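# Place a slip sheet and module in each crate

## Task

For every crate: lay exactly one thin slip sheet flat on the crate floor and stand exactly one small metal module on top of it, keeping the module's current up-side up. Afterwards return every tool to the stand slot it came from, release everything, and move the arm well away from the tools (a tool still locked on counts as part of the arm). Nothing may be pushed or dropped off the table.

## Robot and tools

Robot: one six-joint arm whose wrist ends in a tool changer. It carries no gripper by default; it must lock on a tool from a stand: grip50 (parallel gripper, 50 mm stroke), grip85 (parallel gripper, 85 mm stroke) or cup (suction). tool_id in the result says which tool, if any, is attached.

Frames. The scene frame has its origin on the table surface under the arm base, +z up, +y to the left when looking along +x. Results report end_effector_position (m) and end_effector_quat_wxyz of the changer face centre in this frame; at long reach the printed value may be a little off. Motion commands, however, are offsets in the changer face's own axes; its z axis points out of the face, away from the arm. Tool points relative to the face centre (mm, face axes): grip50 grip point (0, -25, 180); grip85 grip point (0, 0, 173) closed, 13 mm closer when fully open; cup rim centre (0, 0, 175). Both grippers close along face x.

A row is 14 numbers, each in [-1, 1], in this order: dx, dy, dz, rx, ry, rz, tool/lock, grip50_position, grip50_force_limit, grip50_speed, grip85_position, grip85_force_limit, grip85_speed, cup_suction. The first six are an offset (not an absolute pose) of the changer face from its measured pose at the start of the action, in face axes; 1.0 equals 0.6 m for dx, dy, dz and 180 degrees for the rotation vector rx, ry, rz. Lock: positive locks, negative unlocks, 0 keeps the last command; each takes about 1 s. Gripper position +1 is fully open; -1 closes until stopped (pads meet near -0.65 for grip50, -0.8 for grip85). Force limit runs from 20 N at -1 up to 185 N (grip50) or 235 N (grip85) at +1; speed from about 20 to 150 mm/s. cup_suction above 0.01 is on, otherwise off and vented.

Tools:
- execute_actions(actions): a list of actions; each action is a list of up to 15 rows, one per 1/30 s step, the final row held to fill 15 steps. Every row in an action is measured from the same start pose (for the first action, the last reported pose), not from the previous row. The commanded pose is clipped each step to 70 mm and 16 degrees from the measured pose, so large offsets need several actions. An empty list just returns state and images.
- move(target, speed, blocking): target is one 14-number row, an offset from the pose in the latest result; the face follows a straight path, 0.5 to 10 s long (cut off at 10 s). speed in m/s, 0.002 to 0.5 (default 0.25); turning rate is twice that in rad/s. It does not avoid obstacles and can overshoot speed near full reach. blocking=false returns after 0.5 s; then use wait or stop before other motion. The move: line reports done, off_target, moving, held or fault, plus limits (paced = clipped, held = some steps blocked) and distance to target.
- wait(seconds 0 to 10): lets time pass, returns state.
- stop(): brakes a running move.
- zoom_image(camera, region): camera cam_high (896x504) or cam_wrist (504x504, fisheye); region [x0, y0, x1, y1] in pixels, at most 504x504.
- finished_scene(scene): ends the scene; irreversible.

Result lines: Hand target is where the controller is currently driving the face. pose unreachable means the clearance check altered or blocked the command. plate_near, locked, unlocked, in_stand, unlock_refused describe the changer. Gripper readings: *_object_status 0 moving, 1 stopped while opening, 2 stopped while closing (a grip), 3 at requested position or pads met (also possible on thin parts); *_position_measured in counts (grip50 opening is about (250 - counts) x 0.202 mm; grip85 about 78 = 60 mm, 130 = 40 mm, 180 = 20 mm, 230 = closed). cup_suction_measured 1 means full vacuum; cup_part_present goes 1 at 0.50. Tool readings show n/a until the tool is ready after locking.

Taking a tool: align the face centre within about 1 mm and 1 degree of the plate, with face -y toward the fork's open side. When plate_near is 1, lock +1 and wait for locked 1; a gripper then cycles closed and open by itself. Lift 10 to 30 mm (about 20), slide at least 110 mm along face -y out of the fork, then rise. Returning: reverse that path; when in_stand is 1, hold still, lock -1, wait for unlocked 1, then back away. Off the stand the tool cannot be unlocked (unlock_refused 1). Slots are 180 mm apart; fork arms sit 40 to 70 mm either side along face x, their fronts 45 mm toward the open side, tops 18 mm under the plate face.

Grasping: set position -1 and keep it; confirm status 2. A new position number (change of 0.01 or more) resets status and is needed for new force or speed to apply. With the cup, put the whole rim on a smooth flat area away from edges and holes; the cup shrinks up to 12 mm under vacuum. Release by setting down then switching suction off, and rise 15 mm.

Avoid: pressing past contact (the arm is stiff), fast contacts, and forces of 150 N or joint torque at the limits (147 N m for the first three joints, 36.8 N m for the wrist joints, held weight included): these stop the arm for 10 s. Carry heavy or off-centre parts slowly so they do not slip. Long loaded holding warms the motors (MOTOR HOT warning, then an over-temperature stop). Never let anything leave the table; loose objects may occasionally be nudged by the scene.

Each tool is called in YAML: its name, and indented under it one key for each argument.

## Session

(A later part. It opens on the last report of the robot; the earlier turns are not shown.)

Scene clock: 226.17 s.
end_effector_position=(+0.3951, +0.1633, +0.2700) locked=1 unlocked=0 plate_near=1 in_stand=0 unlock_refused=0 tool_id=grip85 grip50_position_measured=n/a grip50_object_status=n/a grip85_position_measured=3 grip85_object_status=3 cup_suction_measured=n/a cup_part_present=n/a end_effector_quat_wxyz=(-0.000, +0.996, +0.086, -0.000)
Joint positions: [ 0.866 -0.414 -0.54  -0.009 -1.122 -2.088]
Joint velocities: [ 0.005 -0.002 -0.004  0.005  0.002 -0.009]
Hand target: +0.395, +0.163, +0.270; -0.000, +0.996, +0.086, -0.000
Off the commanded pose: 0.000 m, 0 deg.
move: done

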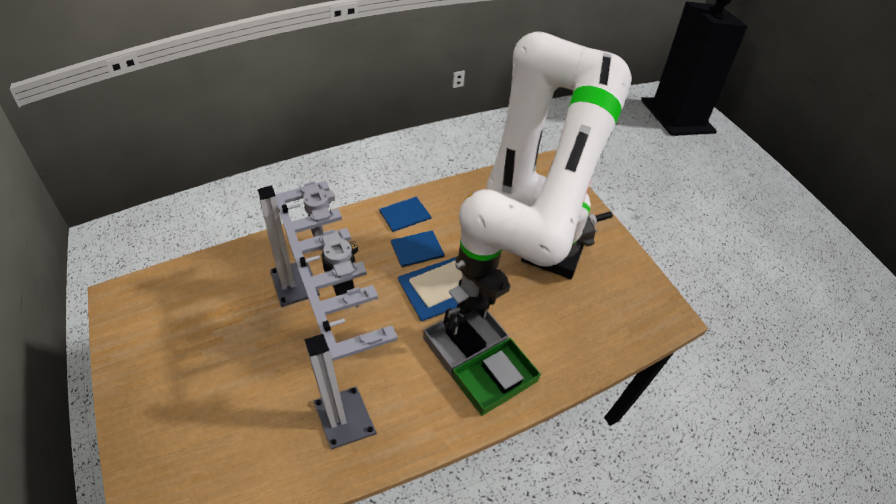

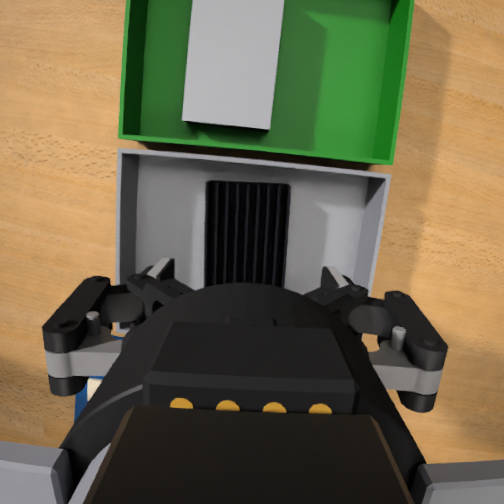

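zoom_image:
  camera: "cam_wrist"
  region: [105, 100, 405, 300]

Region (105, 100, 405, 300) of cam_wrist's 504x504 image, scaled by 1.680, with more detail than that image has.

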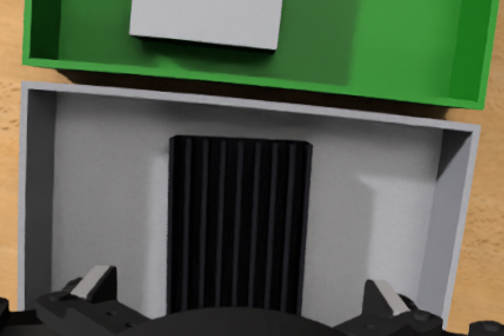

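zoom_image:
  camera: "cam_wrist"
  region: [190, 170, 310, 290]

Region (190, 170, 310, 290) of cam_wrist's 504x504 image, scaled by 4.200, with more detail than that image has.

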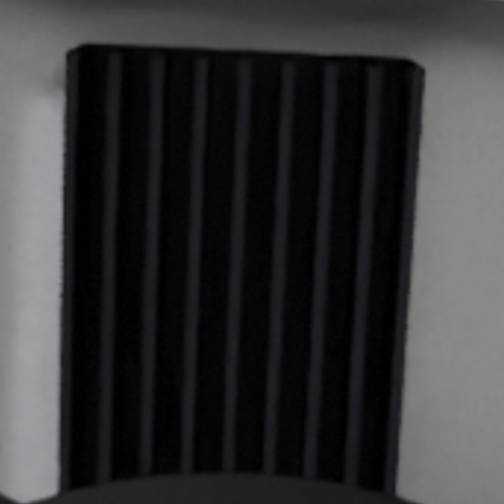

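move:
  target: [-0.0032, 0.0015, 0.1217, 0, 0, 0, 0, 1, 0, 0, 1, 0, 0, 0]
  speed: 0.12

Scene clock: 241.40 s.
end_effector_position=(+0.3933, +0.1624, +0.1970) locked=1 unlocked=0 plate_near=1 in_stand=0 unlock_refused=0 tool_id=grip85 grip50_position_measured=n/a grip50_object_status=n/a grip85_position_measured=3 grip85_object_status=3 cup_suction_measured=n/a cup_part_present=n/a end_effector_quat_wxyz=(-0.001, +0.996, +0.086, -0.000)
Joint positions: [ 0.869 -0.307 -0.638 -0.009 -0.917 -2.089]
Joint velocities: [ 0.001  0.002 -0.    -0.     0.002  0.001]
Hand target: +0.393, +0.162, +0.197; -0.000, +0.996, +0.086, -0.000
Off the commanded pose: 0.000 m, 0 deg.
move: done

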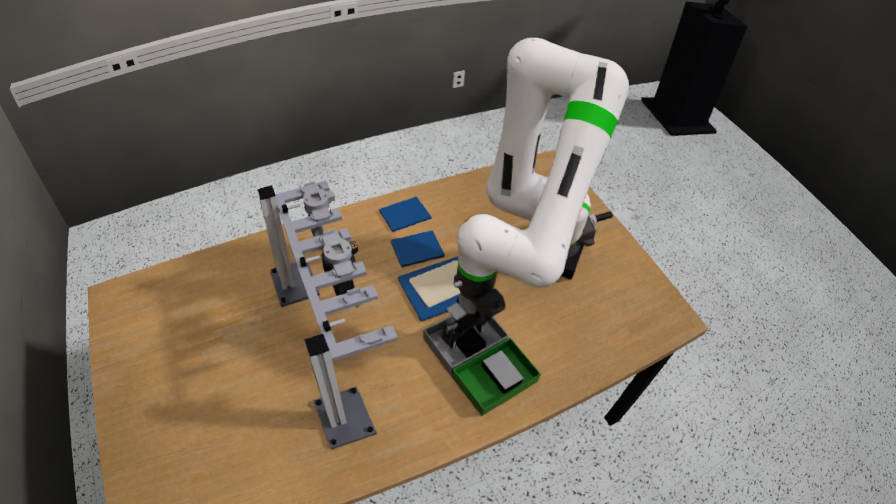

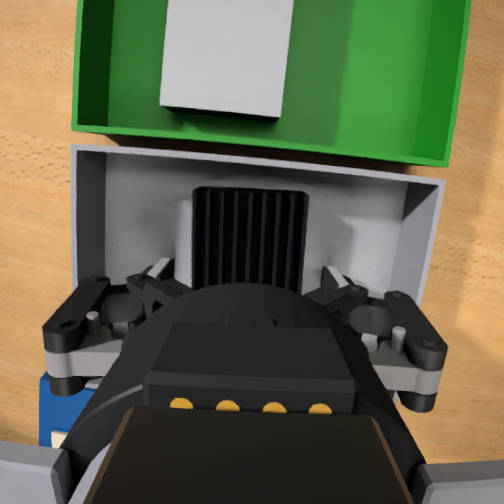

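zoom_image:
  camera: "cam_wrist"
  region: [160, 170, 340, 290]

Region (160, 170, 340, 290) of cam_wrist's 504x504 image, scaled by 2.800, with more detail than that image has.

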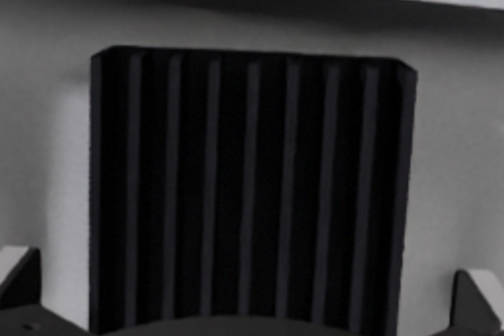

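move:
  target: [0, 0, 0.005, 0, 0, 0, 0, 1, 0, 0, -1, -0.5, -0.6, 0]
  speed: 0.03

Scene clock: 247.83 s.
end_effector_position=(+0.3933, +0.1625, +0.1940) locked=1 unlocked=0 plate_near=1 in_stand=0 unlock_refused=0 tool_id=grip85 grip50_position_measured=n/a grip50_object_status=n/a grip85_position_measured=80 grip85_object_status=2 cup_suction_measured=n/a cup_part_present=n/a end_effector_quat_wxyz=(-0.001, +0.996, +0.086, -0.000)
Joint positions: [ 0.869 -0.302 -0.641 -0.009 -0.909 -2.089]
Joint velocities: [-0.002  0.001  0.001  0.001  0.     0.001]
Hand target: +0.393, +0.162, +0.194; -0.001, +0.996, +0.086, -0.000
Off the commanded pose: 0.000 m, 0 deg.
move: done

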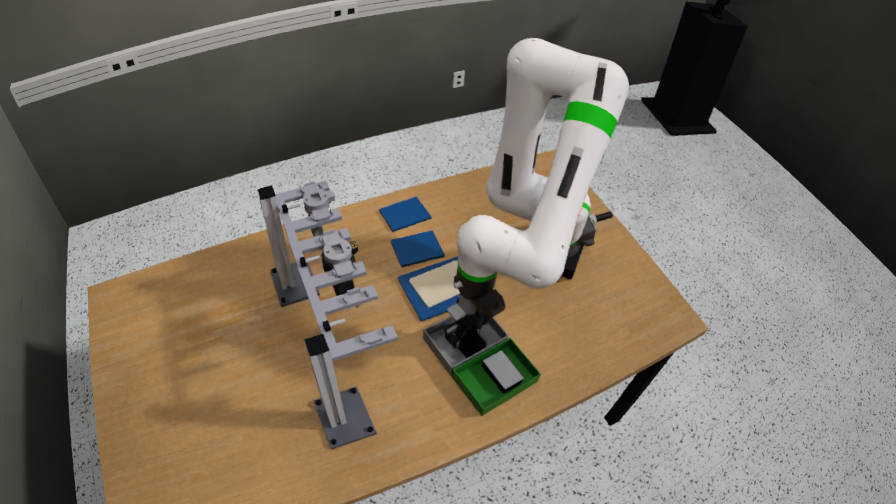

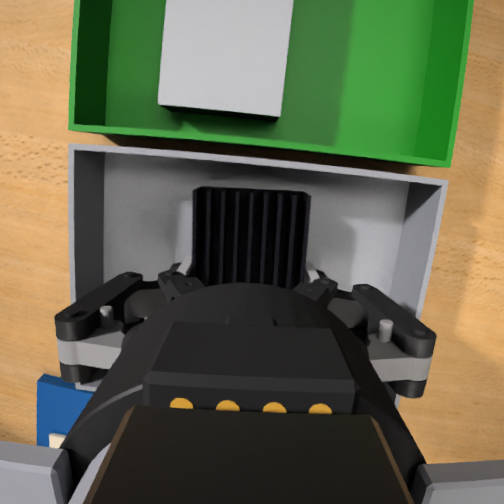

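move:
  target: [0, 0, -0.09, 0, 0, 0, 0, 1, 0, 0, -1, -0.5, -0.6, 0]
  speed: 0.12

Scene clock: 269.70 s.
end_effector_position=(+0.3934, +0.1622, +0.2480) locked=1 unlocked=0 plate_near=1 in_stand=0 unlock_refused=0 tool_id=grip85 grip50_position_measured=n/a grip50_object_status=n/a grip85_position_measured=80 grip85_object_status=2 cup_suction_measured=n/a cup_part_present=n/a end_effector_quat_wxyz=(-0.000, +0.996, +0.086, -0.000)
Joint positions: [ 0.867 -0.391 -0.576 -0.009 -1.062 -2.088]
Joint velocities: [ 0.003  0.001  0.002 -0.002 -0.002 -0.002]
Hand target: +0.393, +0.162, +0.248; -0.000, +0.996, +0.086, -0.000
Off the commanded pose: 0.000 m, 0 deg.
move: done

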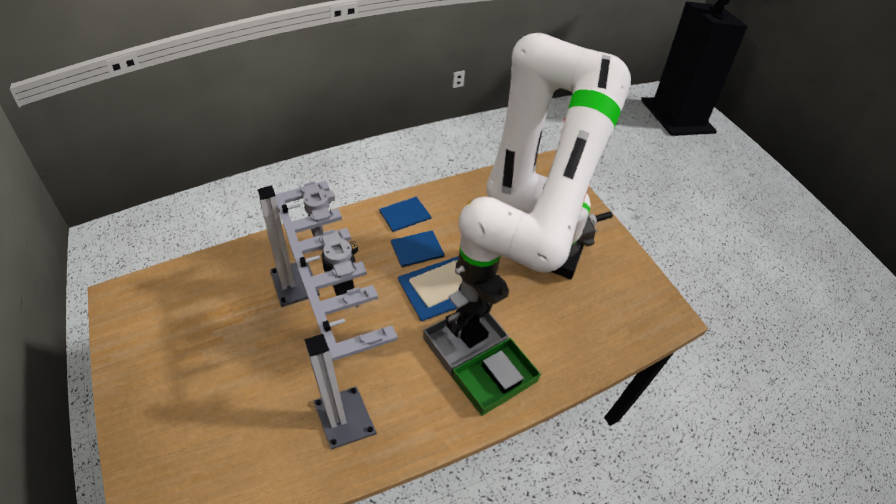

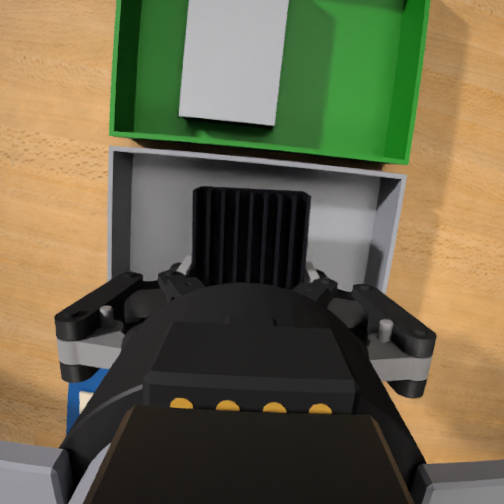

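move:
  target: [0.2811, -0.0252, -0.0117, 0, 0, -0.4379, 0, 1, 0, 0, -1, -0.5, -0.6, 0]
  speed: 0.4

Scene clock: 279.17 s.
end_effector_position=(+0.5568, +0.2061, +0.2550) locked=1 unlocked=0 plate_near=1 in_stand=0 unlock_refused=0 tool_id=grip85 grip50_position_measured=n/a grip50_object_status=n/a grip85_position_measured=80 grip85_object_status=2 cup_suction_measured=n/a cup_part_present=n/a end_effector_quat_wxyz=(-0.000, +0.715, +0.699, -0.000)
Joint positions: [ 0.7    0.028 -0.084 -0.066 -1.143 -0.531]
Joint velocities: [-0.002  0.002  0.004 -0.003 -0.003  0.007]
Hand target: +0.557, +0.206, +0.255; -0.000, +0.715, +0.699, -0.000
Off the commanded pose: 0.000 m, 0 deg.
move: done

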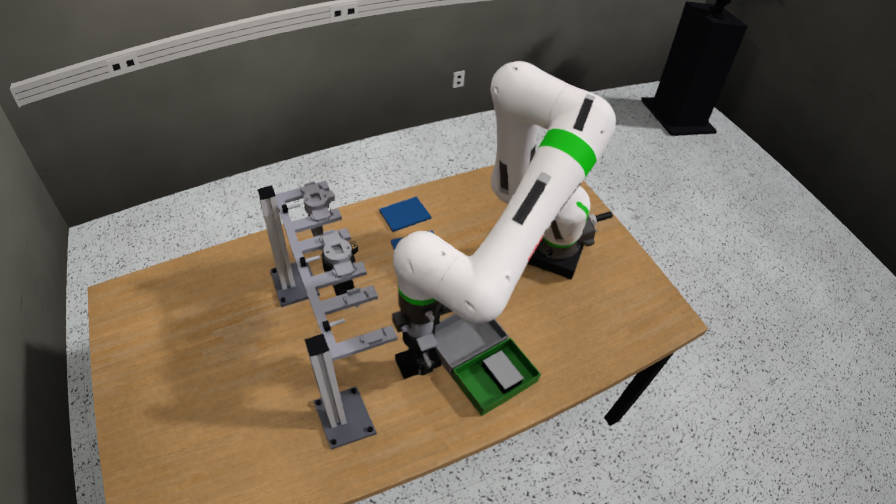

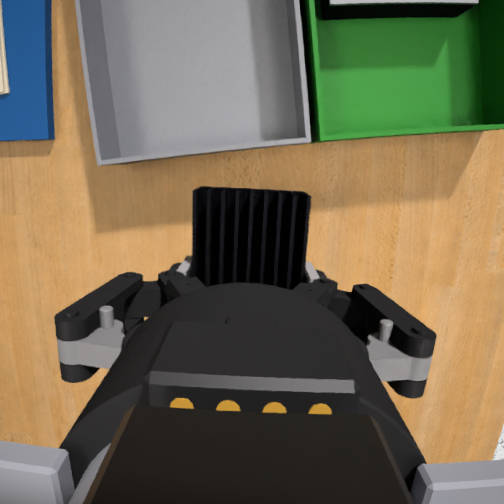

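move:
  target: [0, 0, 0.1008, 0, 0, 0, 0, 1, 0, 0, -1, -0.5, -0.6, 0]
  speed: 0.1

Scene clock: 282.13 s.
end_effector_position=(+0.5567, +0.2063, +0.1945) locked=1 unlocked=0 plate_near=1 in_stand=0 unlock_refused=0 tool_id=grip85 grip50_position_measured=n/a grip50_object_status=n/a grip85_position_measured=80 grip85_object_status=2 cup_suction_measured=n/a cup_part_present=n/a end_effector_quat_wxyz=(-0.000, +0.715, +0.699, +0.000)
Joint positions: [ 0.708  0.098 -0.144 -0.068 -1.011 -0.53 ]
Joint velocities: [-0.     0.001 -0.001 -0.     0.002 -0.001]
Hand target: +0.557, +0.206, +0.194; -0.000, +0.715, +0.699, +0.000
Off the commanded pose: 0.000 m, 0 deg.
move: done

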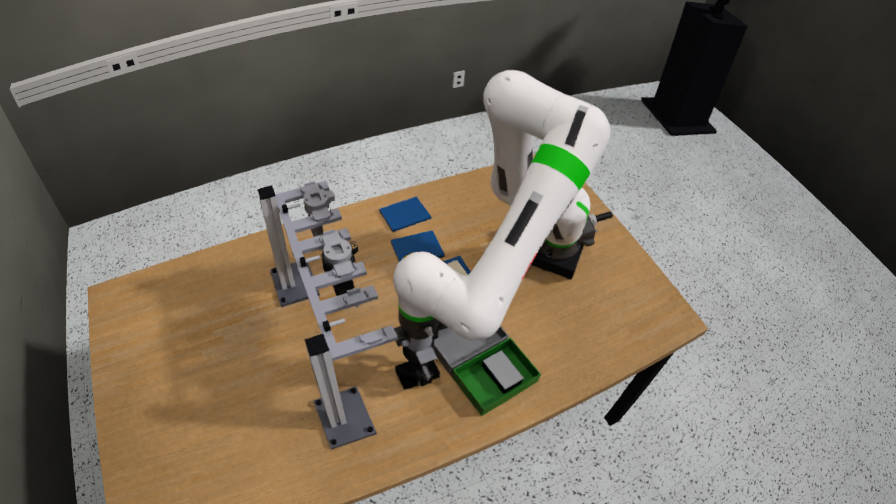

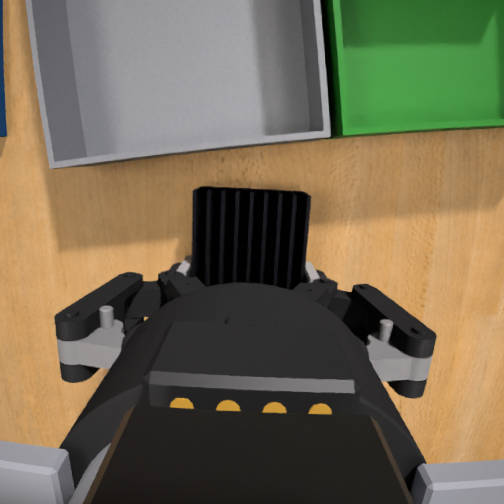

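move:
  target: [0, 0, 0.0033, 0, 0, 0, 0, 1, 0, 0, -1, -0.5, -0.6, 0]
  speed: 0.01

zoom_image:
  camera: "cam_high"
  region: [380, 330, 470, 400]

Scene clock: 284.67 s.
end_effector_position=(+0.5567, +0.2063, +0.1925) locked=1 unlocked=0 plate_near=1 in_stand=0 unlock_refused=0 tool_id=grip85 grip50_position_measured=n/a grip50_object_status=n/a grip85_position_measured=80 grip85_object_status=2 cup_suction_measured=n/a cup_part_present=n/a end_effector_quat_wxyz=(-0.000, +0.715, +0.699, +0.000)
Joint positions: [ 0.708  0.101 -0.146 -0.068 -1.007 -0.53 ]
Joint velocities: [-0.001  0.002  0.    -0.002  0.    -0.001]
Hand target: +0.557, +0.206, +0.193; -0.000, +0.715, +0.699, +0.000
Off the commanded pose: 0.000 m, 0 deg.
move: done

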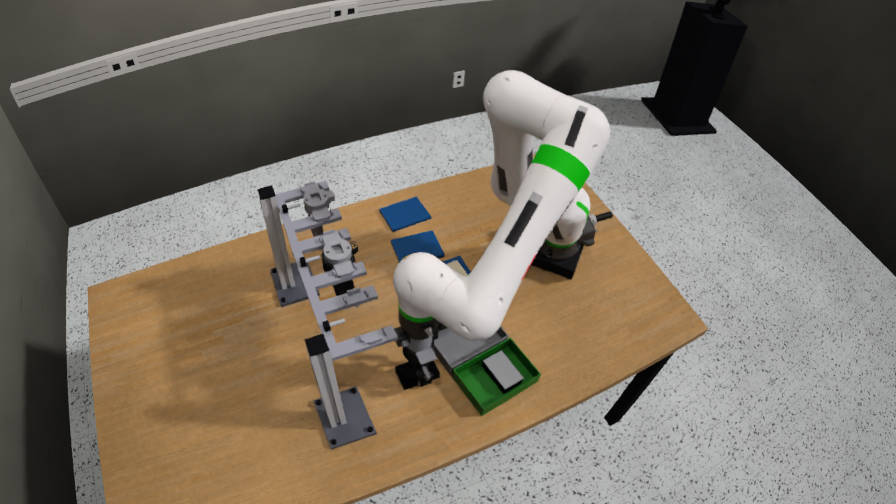

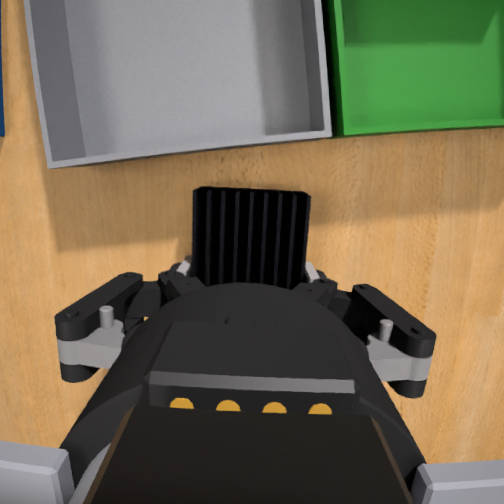

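Region (380, 330, 470, 400) of cam_high's 896x504 image, scaled by 5.600, with more detail than that image has.

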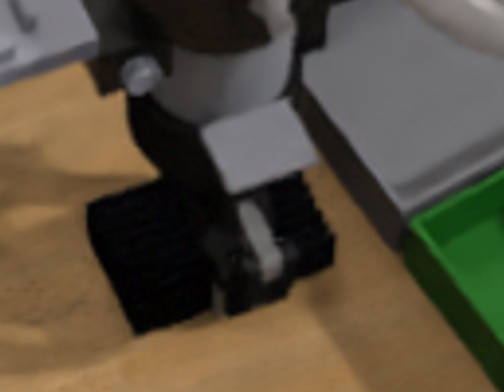

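move:
  target: [0, 0, 0.002, 0, 0, 0, 0, 1, 0, 0, -1, -0.5, -0.6, 0]
  speed: 0.005

Scene clock: 287.03 s.
end_effector_position=(+0.5567, +0.2063, +0.1914) locked=1 unlocked=0 plate_near=1 in_stand=0 unlock_refused=0 tool_id=grip85 grip50_position_measured=n/a grip50_object_status=n/a grip85_position_measured=80 grip85_object_status=2 cup_suction_measured=n/a cup_part_present=n/a end_effector_quat_wxyz=(-0.000, +0.715, +0.699, +0.000)
Joint positions: [ 0.708  0.102 -0.147 -0.068 -1.005 -0.529]
Joint velocities: [-0.     0.001  0.    -0.     0.001  0.   ]
Hand target: +0.557, +0.206, +0.191; -0.000, +0.715, +0.699, +0.000
Off the commanded pose: 0.000 m, 0 deg.
move: done

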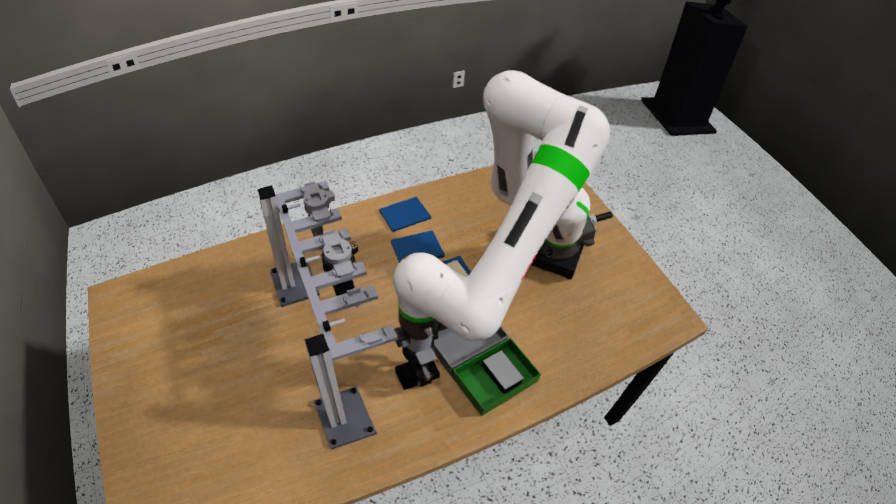

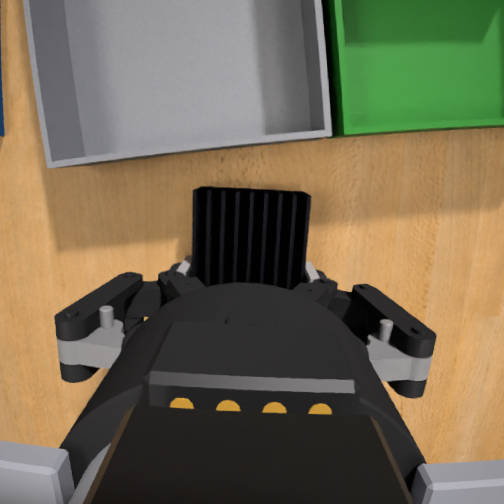

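zoom_image:
  camera: "cam_wrist"
  region: [180, 175, 324, 235]

move:
  target: [0, 0, 0, 0, 0, 0, 0, 1, 0, 0, 1, -0.5, 0.2, 0]
  speed: 0.01

zoom_image:
  camera: "cam_wrist"
  region: [180, 175, 324, 235]

Region (180, 175, 324, 235) of cam_wrist's 504x504 image, scaled by 3.500, with more detail than that image has; it fills the top 210 rows of this view, and the rest is white.

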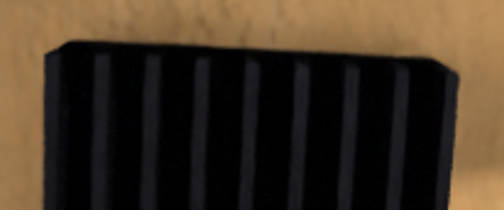

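Scene clock: 289.80 s.
end_effector_position=(+0.5567, +0.2063, +0.1914) locked=1 unlocked=0 plate_near=1 in_stand=0 unlock_refused=0 tool_id=grip85 grip50_position_measured=n/a grip50_object_status=n/a grip85_position_measured=3 grip85_object_status=0 cup_suction_measured=n/a cup_part_present=n/a end_effector_quat_wxyz=(-0.000, +0.715, +0.699, +0.000)
Joint positions: [ 0.708  0.102 -0.147 -0.068 -1.005 -0.529]
Joint velocities: [ 0.001 -0.    -0.001 -0.    -0.     0.002]
Hand target: +0.557, +0.206, +0.191; -0.000, +0.715, +0.699, +0.000
Off the commanded pose: 0.000 m, 0 deg.
move: done

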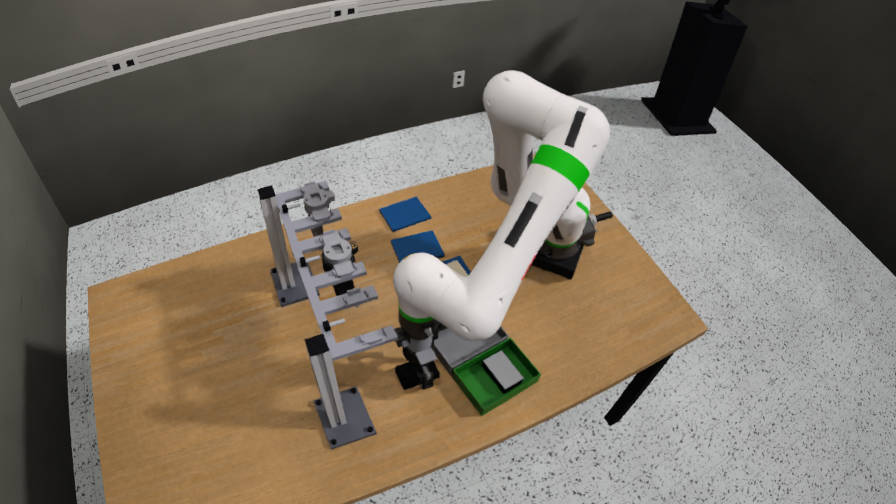

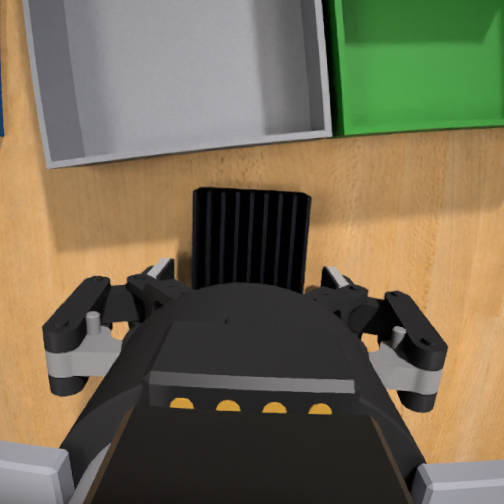

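Region (180, 175, 324, 235) of cam_wrist's 504x504 image, scaled by 3.500, with more detail than that image has; it fills the top 210 rows of this view, and the rest is white.

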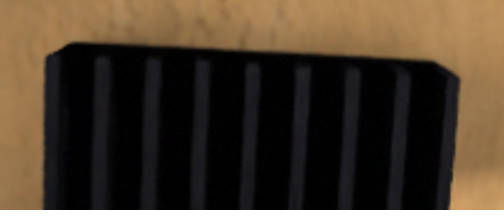

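move:
  target: [-0.0005, 0, -0.3203, 0, 0, 0, 0, 1, 0, 0, 1, -0.5, 0.2, 0]
  speed: 0.3

Scene clock: 294.33 s.
end_effector_position=(+0.5568, +0.2054, +0.3837) locked=1 unlocked=0 plate_near=1 in_stand=0 unlock_refused=0 tool_id=grip85 grip50_position_measured=n/a grip50_object_status=n/a grip85_position_measured=3 grip85_object_status=3 cup_suction_measured=n/a cup_part_present=n/a end_effector_quat_wxyz=(-0.000, +0.715, +0.699, -0.000)
Joint positions: [ 0.679 -0.061  0.114 -0.067 -1.429 -0.53 ]
Joint velocities: [-0.     0.     0.003 -0.    -0.003 -0.   ]
Hand target: +0.557, +0.205, +0.384; -0.000, +0.715, +0.699, -0.000
Off the commanded pose: 0.001 m, 0 deg.
move: done

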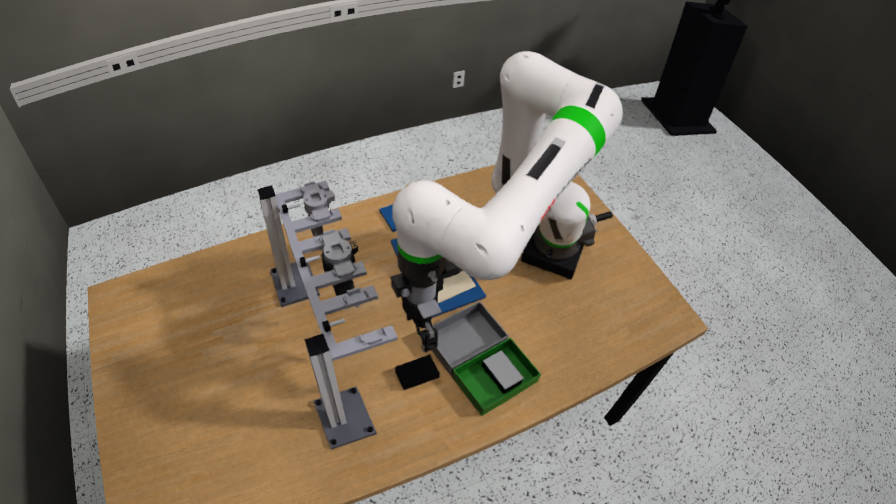

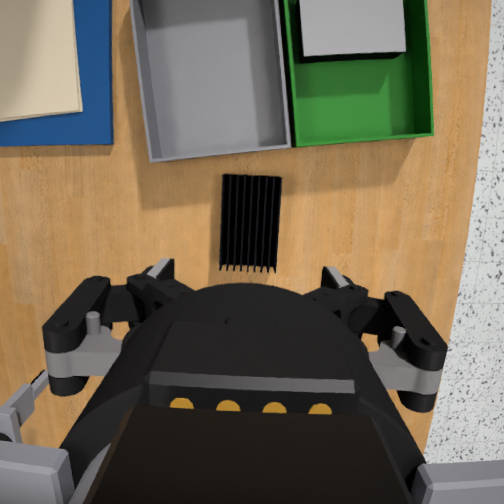

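move:
  target: [0.0008, 0.2058, 0, 0, 0, 0, 0, 1, 0, 0, 1, -0.5, 0.2, 0]
  speed: 0.15

Scene clock: 297.97 s.
end_effector_position=(+0.6800, +0.2032, +0.3835) locked=1 unlocked=0 plate_near=1 in_stand=0 unlock_refused=0 tool_id=grip85 grip50_position_measured=n/a grip50_object_status=n/a grip85_position_measured=3 grip85_object_status=3 cup_suction_measured=n/a cup_part_present=n/a end_effector_quat_wxyz=(+0.000, +0.715, +0.699, -0.000)
Joint positions: [ 0.556  0.26   0.546 -0.104 -1.55  -0.42 ]
Joint velocities: [-0.001  0.005  0.005 -0.    -0.003  0.001]
Hand target: +0.680, +0.203, +0.384; -0.000, +0.715, +0.699, -0.000
Off the commanded pose: 0.000 m, 0 deg.
move: done

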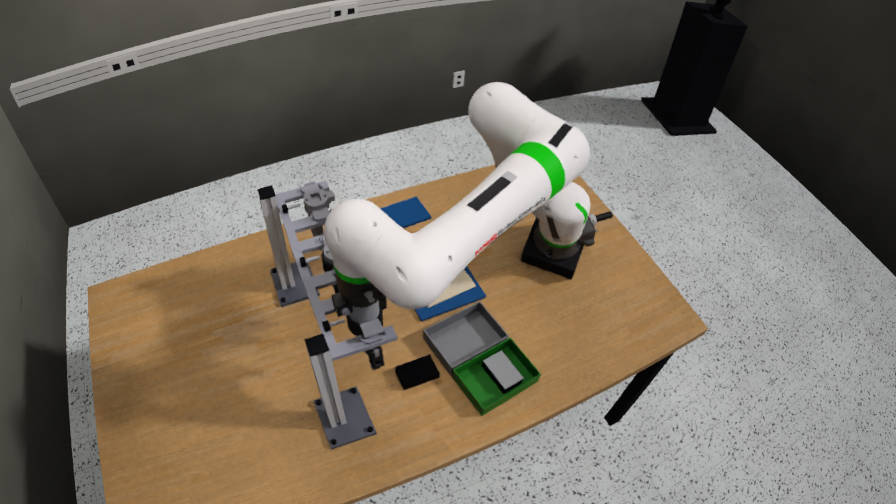

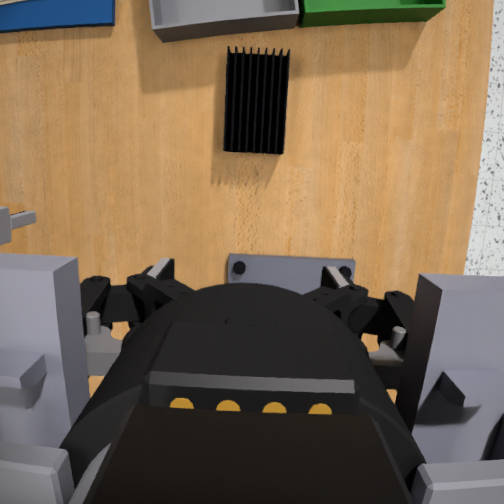

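move:
  target: [0, 0.0004, 0.0325, 0, 0, 0, 0, 1, 0, 0, 1, -0.5, 0.2, 0]
  speed: 0.03

Scene clock: 301.83 s.
end_effector_position=(+0.6803, +0.2032, +0.3641) locked=1 unlocked=0 plate_near=1 in_stand=1 unlock_refused=0 tool_id=grip85 grip50_position_measured=n/a grip50_object_status=n/a grip85_position_measured=3 grip85_object_status=3 cup_suction_measured=n/a cup_part_present=n/a end_effector_quat_wxyz=(+0.000, +0.715, +0.699, -0.000)
Joint positions: [ 0.56   0.264  0.506 -0.103 -1.507 -0.419]
Joint velocities: [-0.001  0.    -0.002  0.     0.002  0.001]
Hand target: +0.680, +0.203, +0.364; +0.000, +0.715, +0.699, -0.000
Off the commanded pose: 0.000 m, 0 deg.
move: done

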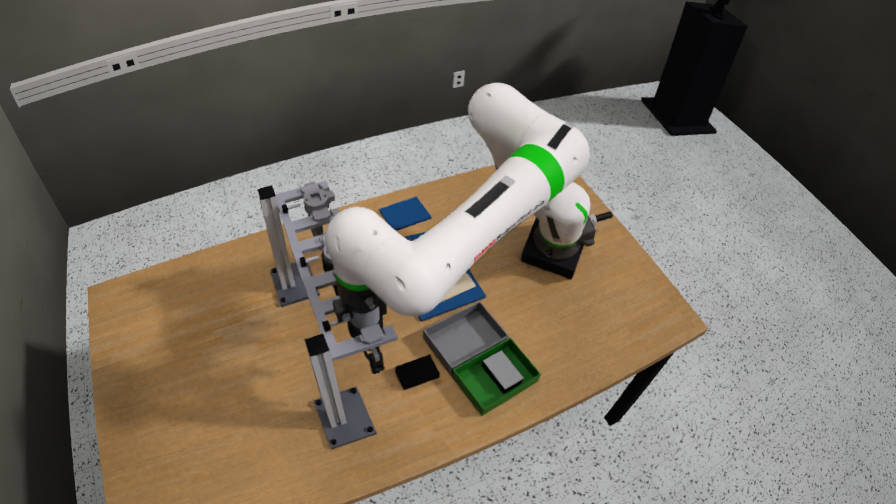

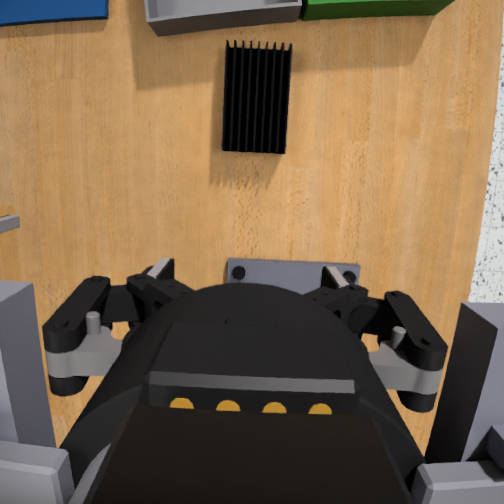

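execute_actions:
  actions:
    - [[0, 0, 0.0003, 0, 0, 0, 0, 1, 0, 0, 1, -0.5, 0.2, 0],[0, 0, 0.0006, 0, 0, 0, 0, 1, 0, 0, 1, -0.5, 0.2, 0],[0, 0, 0.0009, 0, 0, 0, 0, 1, 0, 0, 1, -0.5, 0.2, 0],[0, 0, 0.0009, 0, 0, 0, 0, 1, 0, 0, 1, -0.5, 0.2, 0],[0, 0, 0.0009, 0, 0, 0, 0, 1, 0, 0, 1, -0.5, 0.2, 0],[0, 0, 0.0009, 0, 0, 0, 0, 1, 0, 0, 1, -0.5, 0.2, 0],[0, 0, 0.0009, 0, 0, 0, 0, 1, 0, 0, 1, -0.5, 0.2, 0],[0, 0, 0.0009, 0, 0, 0, 0, 1, 0, 0, 1, -0.5, 0.2, 0],[0, 0, 0.0009, 0, 0, 0, 0, 1, 0, 0, 1, -0.5, 0.2, 0],[0, 0, 0.0009, 0, 0, 0, 0, 1, 0, 0, 1, -0.5, 0.2, 0],[0, 0, 0.0009, 0, 0, 0, -1, 1, 0, 0, 1, -0.5, 0.2, 0]]

Scene clock: 309.10 s.
end_effector_position=(+0.6803, +0.2032, +0.3634) locked=0 unlocked=0 plate_near=1 in_stand=1 unlock_refused=0 tool_id=none grip50_position_measured=n/a grip50_object_status=n/a grip85_position_measured=n/a grip85_object_status=n/a cup_suction_measured=n/a cup_part_present=n/a end_effector_quat_wxyz=(-0.000, +0.715, +0.699, -0.000)
Joint positions: [ 0.56   0.264  0.505 -0.103 -1.506 -0.419]
Joint velocities: [-0.001 -0.001 -0.    -0.     0.002  0.003]
Hand target: +0.680, +0.203, +0.364; +0.000, +0.715, +0.699, -0.000
Off the commanded pose: 0.000 m, 0 deg.

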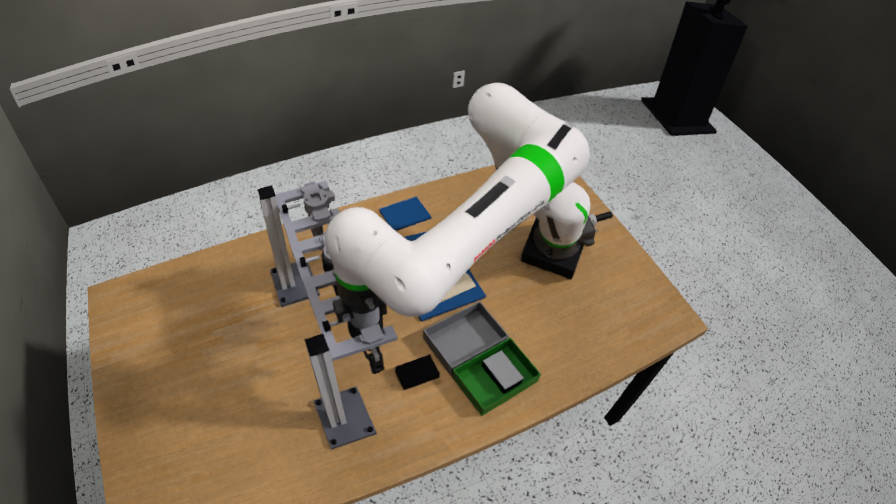

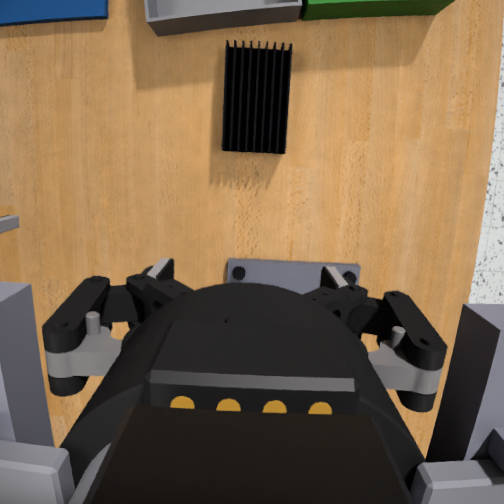

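execute_actions:
  actions: []

Scene clock: 311.23 s.
end_effector_position=(+0.6803, +0.2032, +0.3636) locked=0 unlocked=1 plate_near=1 in_stand=1 unlock_refused=0 tool_id=none grip50_position_measured=n/a grip50_object_status=n/a grip85_position_measured=n/a grip85_object_status=n/a cup_suction_measured=n/a cup_part_present=n/a end_effector_quat_wxyz=(+0.000, +0.715, +0.699, -0.000)
Joint positions: [ 0.56   0.264  0.505 -0.103 -1.506 -0.419]
Joint velocities: [-0.001  0.001 -0.001  0.001  0.    -0.   ]
Hand target: +0.680, +0.203, +0.364; +0.000, +0.715, +0.699, -0.000
Off the commanded pose: 0.000 m, 0 deg.

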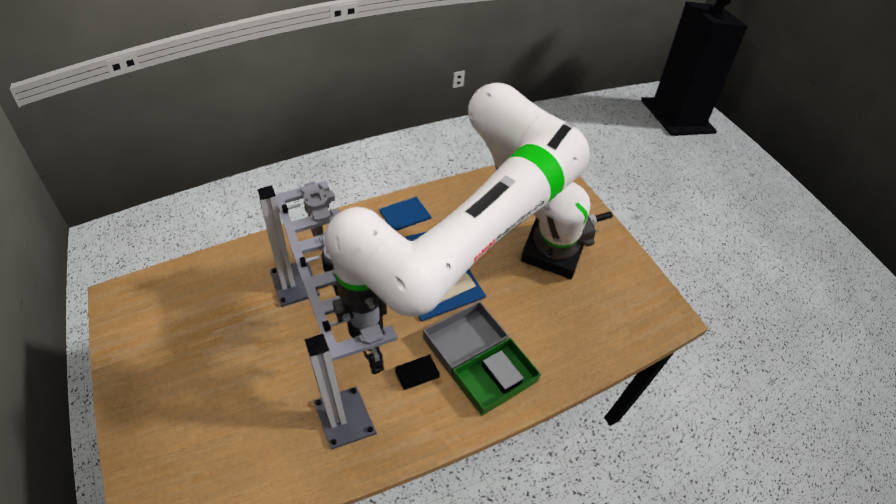

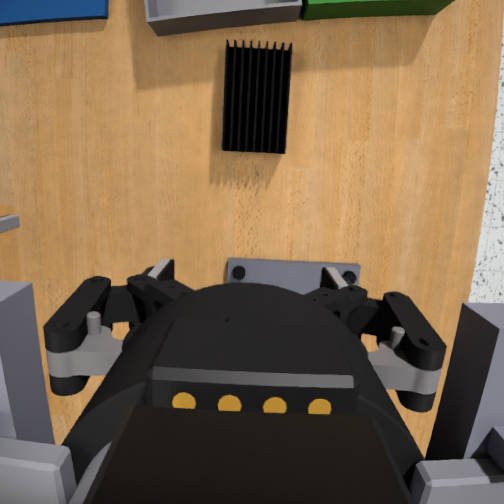

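move:
  target: [0, 0, -0.1273, 0, 0, 0, 0, 1, 0, 0, 1, -0.5, 0.2, 0]
  speed: 0.15

zoom_image:
  camera: "cam_wrist"
  region: [140, 250, 340, 430]

move:
  target: [-0.6, 0, 0, 0, 0, 0, 0, 1, 0, 0, 1, -0.5, 0.2, 0]
  speed: 0.3

zoom_image:
  camera: "cam_wrist"
  region: [140, 250, 340, 430]

Scene clock: 316.03 s.
end_effector_position=(+0.6802, +0.2031, +0.4399) locked=0 unlocked=1 plate_near=0 in_stand=0 unlock_refused=0 tool_id=none grip50_position_measured=n/a grip50_object_status=n/a grip85_position_measured=n/a grip85_object_status=n/a cup_suction_measured=n/a cup_part_present=n/a end_effector_quat_wxyz=(+0.000, +0.715, +0.699, -0.000)
Joint positions: [ 0.544  0.268  0.687 -0.108 -1.685 -0.423]
Joint velocities: [-0.001  0.001  0.004  0.    -0.003 -0.001]
Hand target: +0.680, +0.203, +0.440; +0.000, +0.715, +0.699, -0.000
Off the commanded pose: 0.000 m, 0 deg.
move: done

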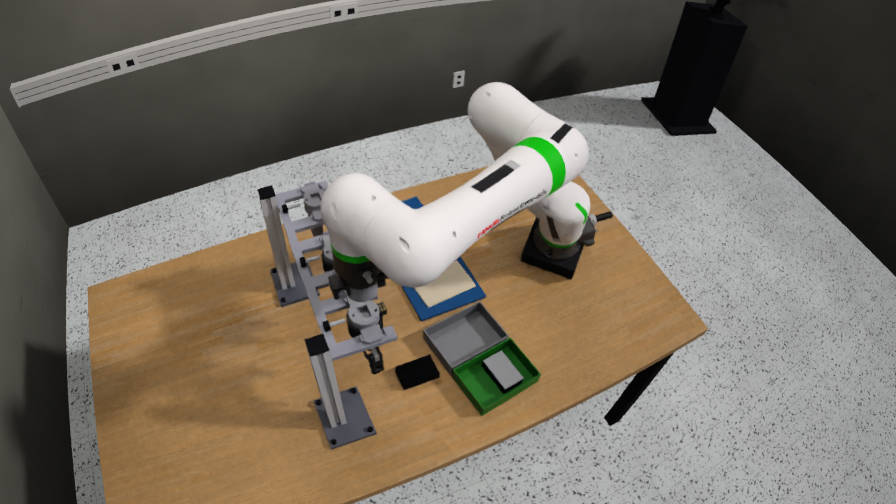

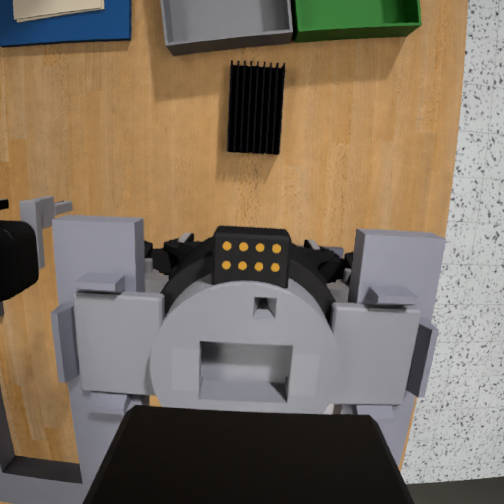

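Region (140, 250, 340, 430) of cam_wrist's 504x504 image, scaled by 2.520, with more detail than that image has; it fills the top 454 rows of this view, and the rest is white.

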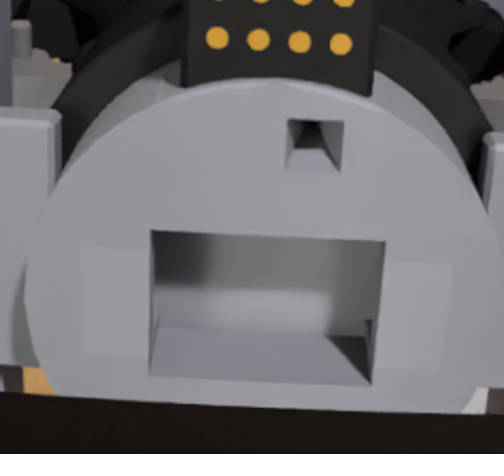

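Scene clock: 317.77 s.
end_effector_position=(+0.6722, -0.1564, +0.4394) locked=0 unlocked=1 plate_near=0 in_stand=0 unlock_refused=0 tool_id=none grip50_position_measured=n/a grip50_object_status=n/a grip85_position_measured=n/a grip85_object_status=n/a cup_suction_measured=n/a cup_part_present=n/a end_effector_quat_wxyz=(-0.000, +0.715, +0.699, -0.001)
Joint positions: [-0.119  0.41   0.736 -0.273 -1.716  0.205]
Joint velocities: [-0.002  0.002  0.005 -0.001 -0.003  0.001]
Hand target: +0.672, -0.156, +0.439; -0.000, +0.715, +0.699, -0.001
Off the commanded pose: 0.001 m, 0 deg.
move: done

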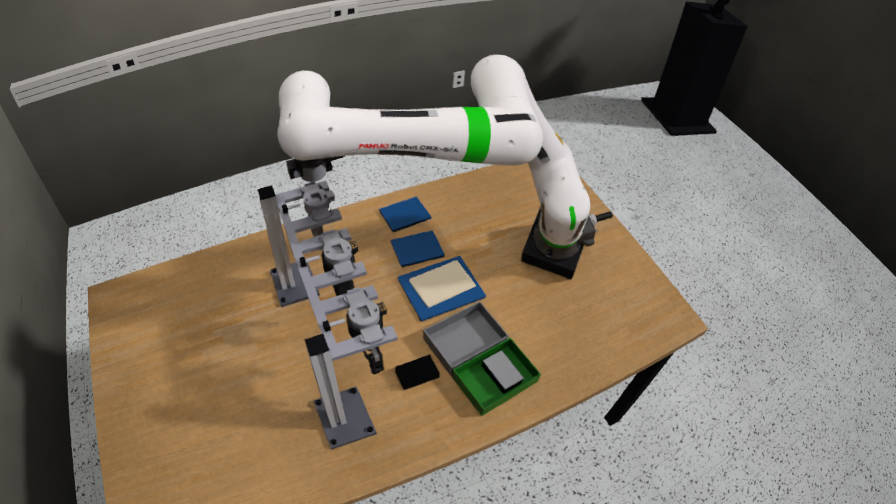

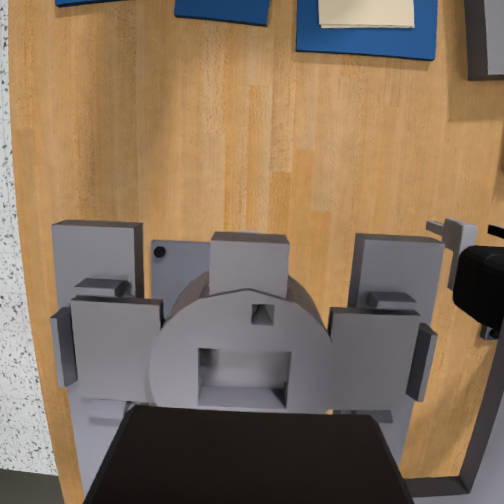

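Region (140, 250, 340, 430) of cam_wrist's 504x504 image, scaled by 2.520, with more detail than that image has; it fills the top 454 rows of this view, and the rest is white.

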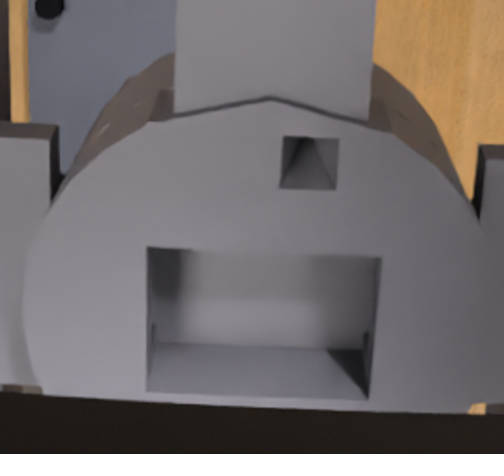

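move:
  target: [-0.0005, 0.0037, 0.0907, 0, 0, 0, 0, 1, 0, 0, 1, -0.5, 0.2, 0]
  speed: 0.1

zoom_image:
  camera: "cam_wrist"
  region: [170, 285, 330, 425]

Scene clock: 328.60 s.
end_effector_position=(+0.6744, -0.1567, +0.3850) locked=0 unlocked=1 plate_near=0 in_stand=0 unlock_refused=0 tool_id=none grip50_position_measured=n/a grip50_object_status=n/a grip85_position_measured=n/a grip85_object_status=n/a cup_suction_measured=n/a cup_part_present=n/a end_effector_quat_wxyz=(-0.000, +0.715, +0.699, -0.001)
Joint positions: [-0.094  0.407  0.609 -0.266 -1.59   0.215]
Joint velocities: [-0.001  0.002 -0.003  0.001  0.002  0.001]
Hand target: +0.674, -0.157, +0.385; -0.000, +0.715, +0.699, -0.001
Off the commanded pose: 0.000 m, 0 deg.
move: done

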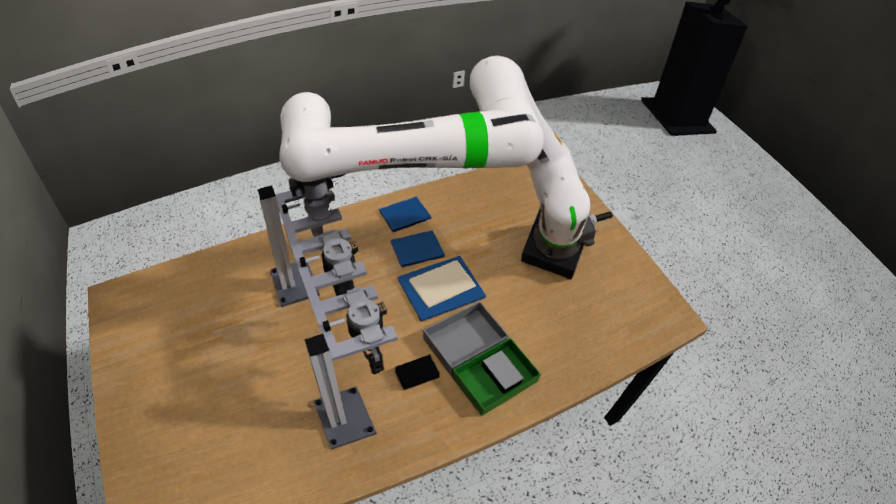

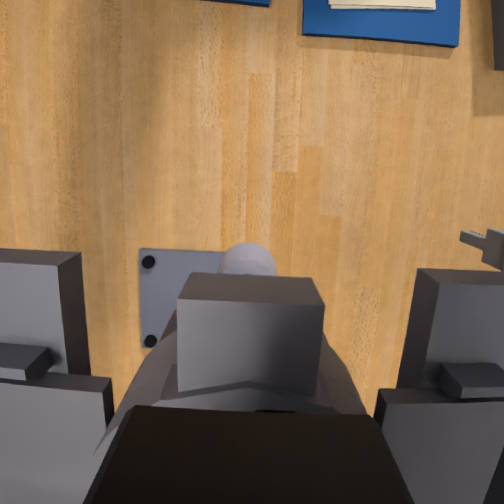

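Region (170, 285, 330, 425) of cam_wrist's 504x504 image, scaled by 3.150, with more detail than that image has; it fills the top 441 rows of this view, and the rest is white.

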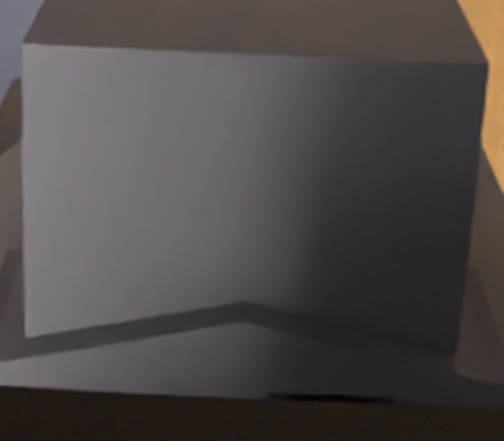

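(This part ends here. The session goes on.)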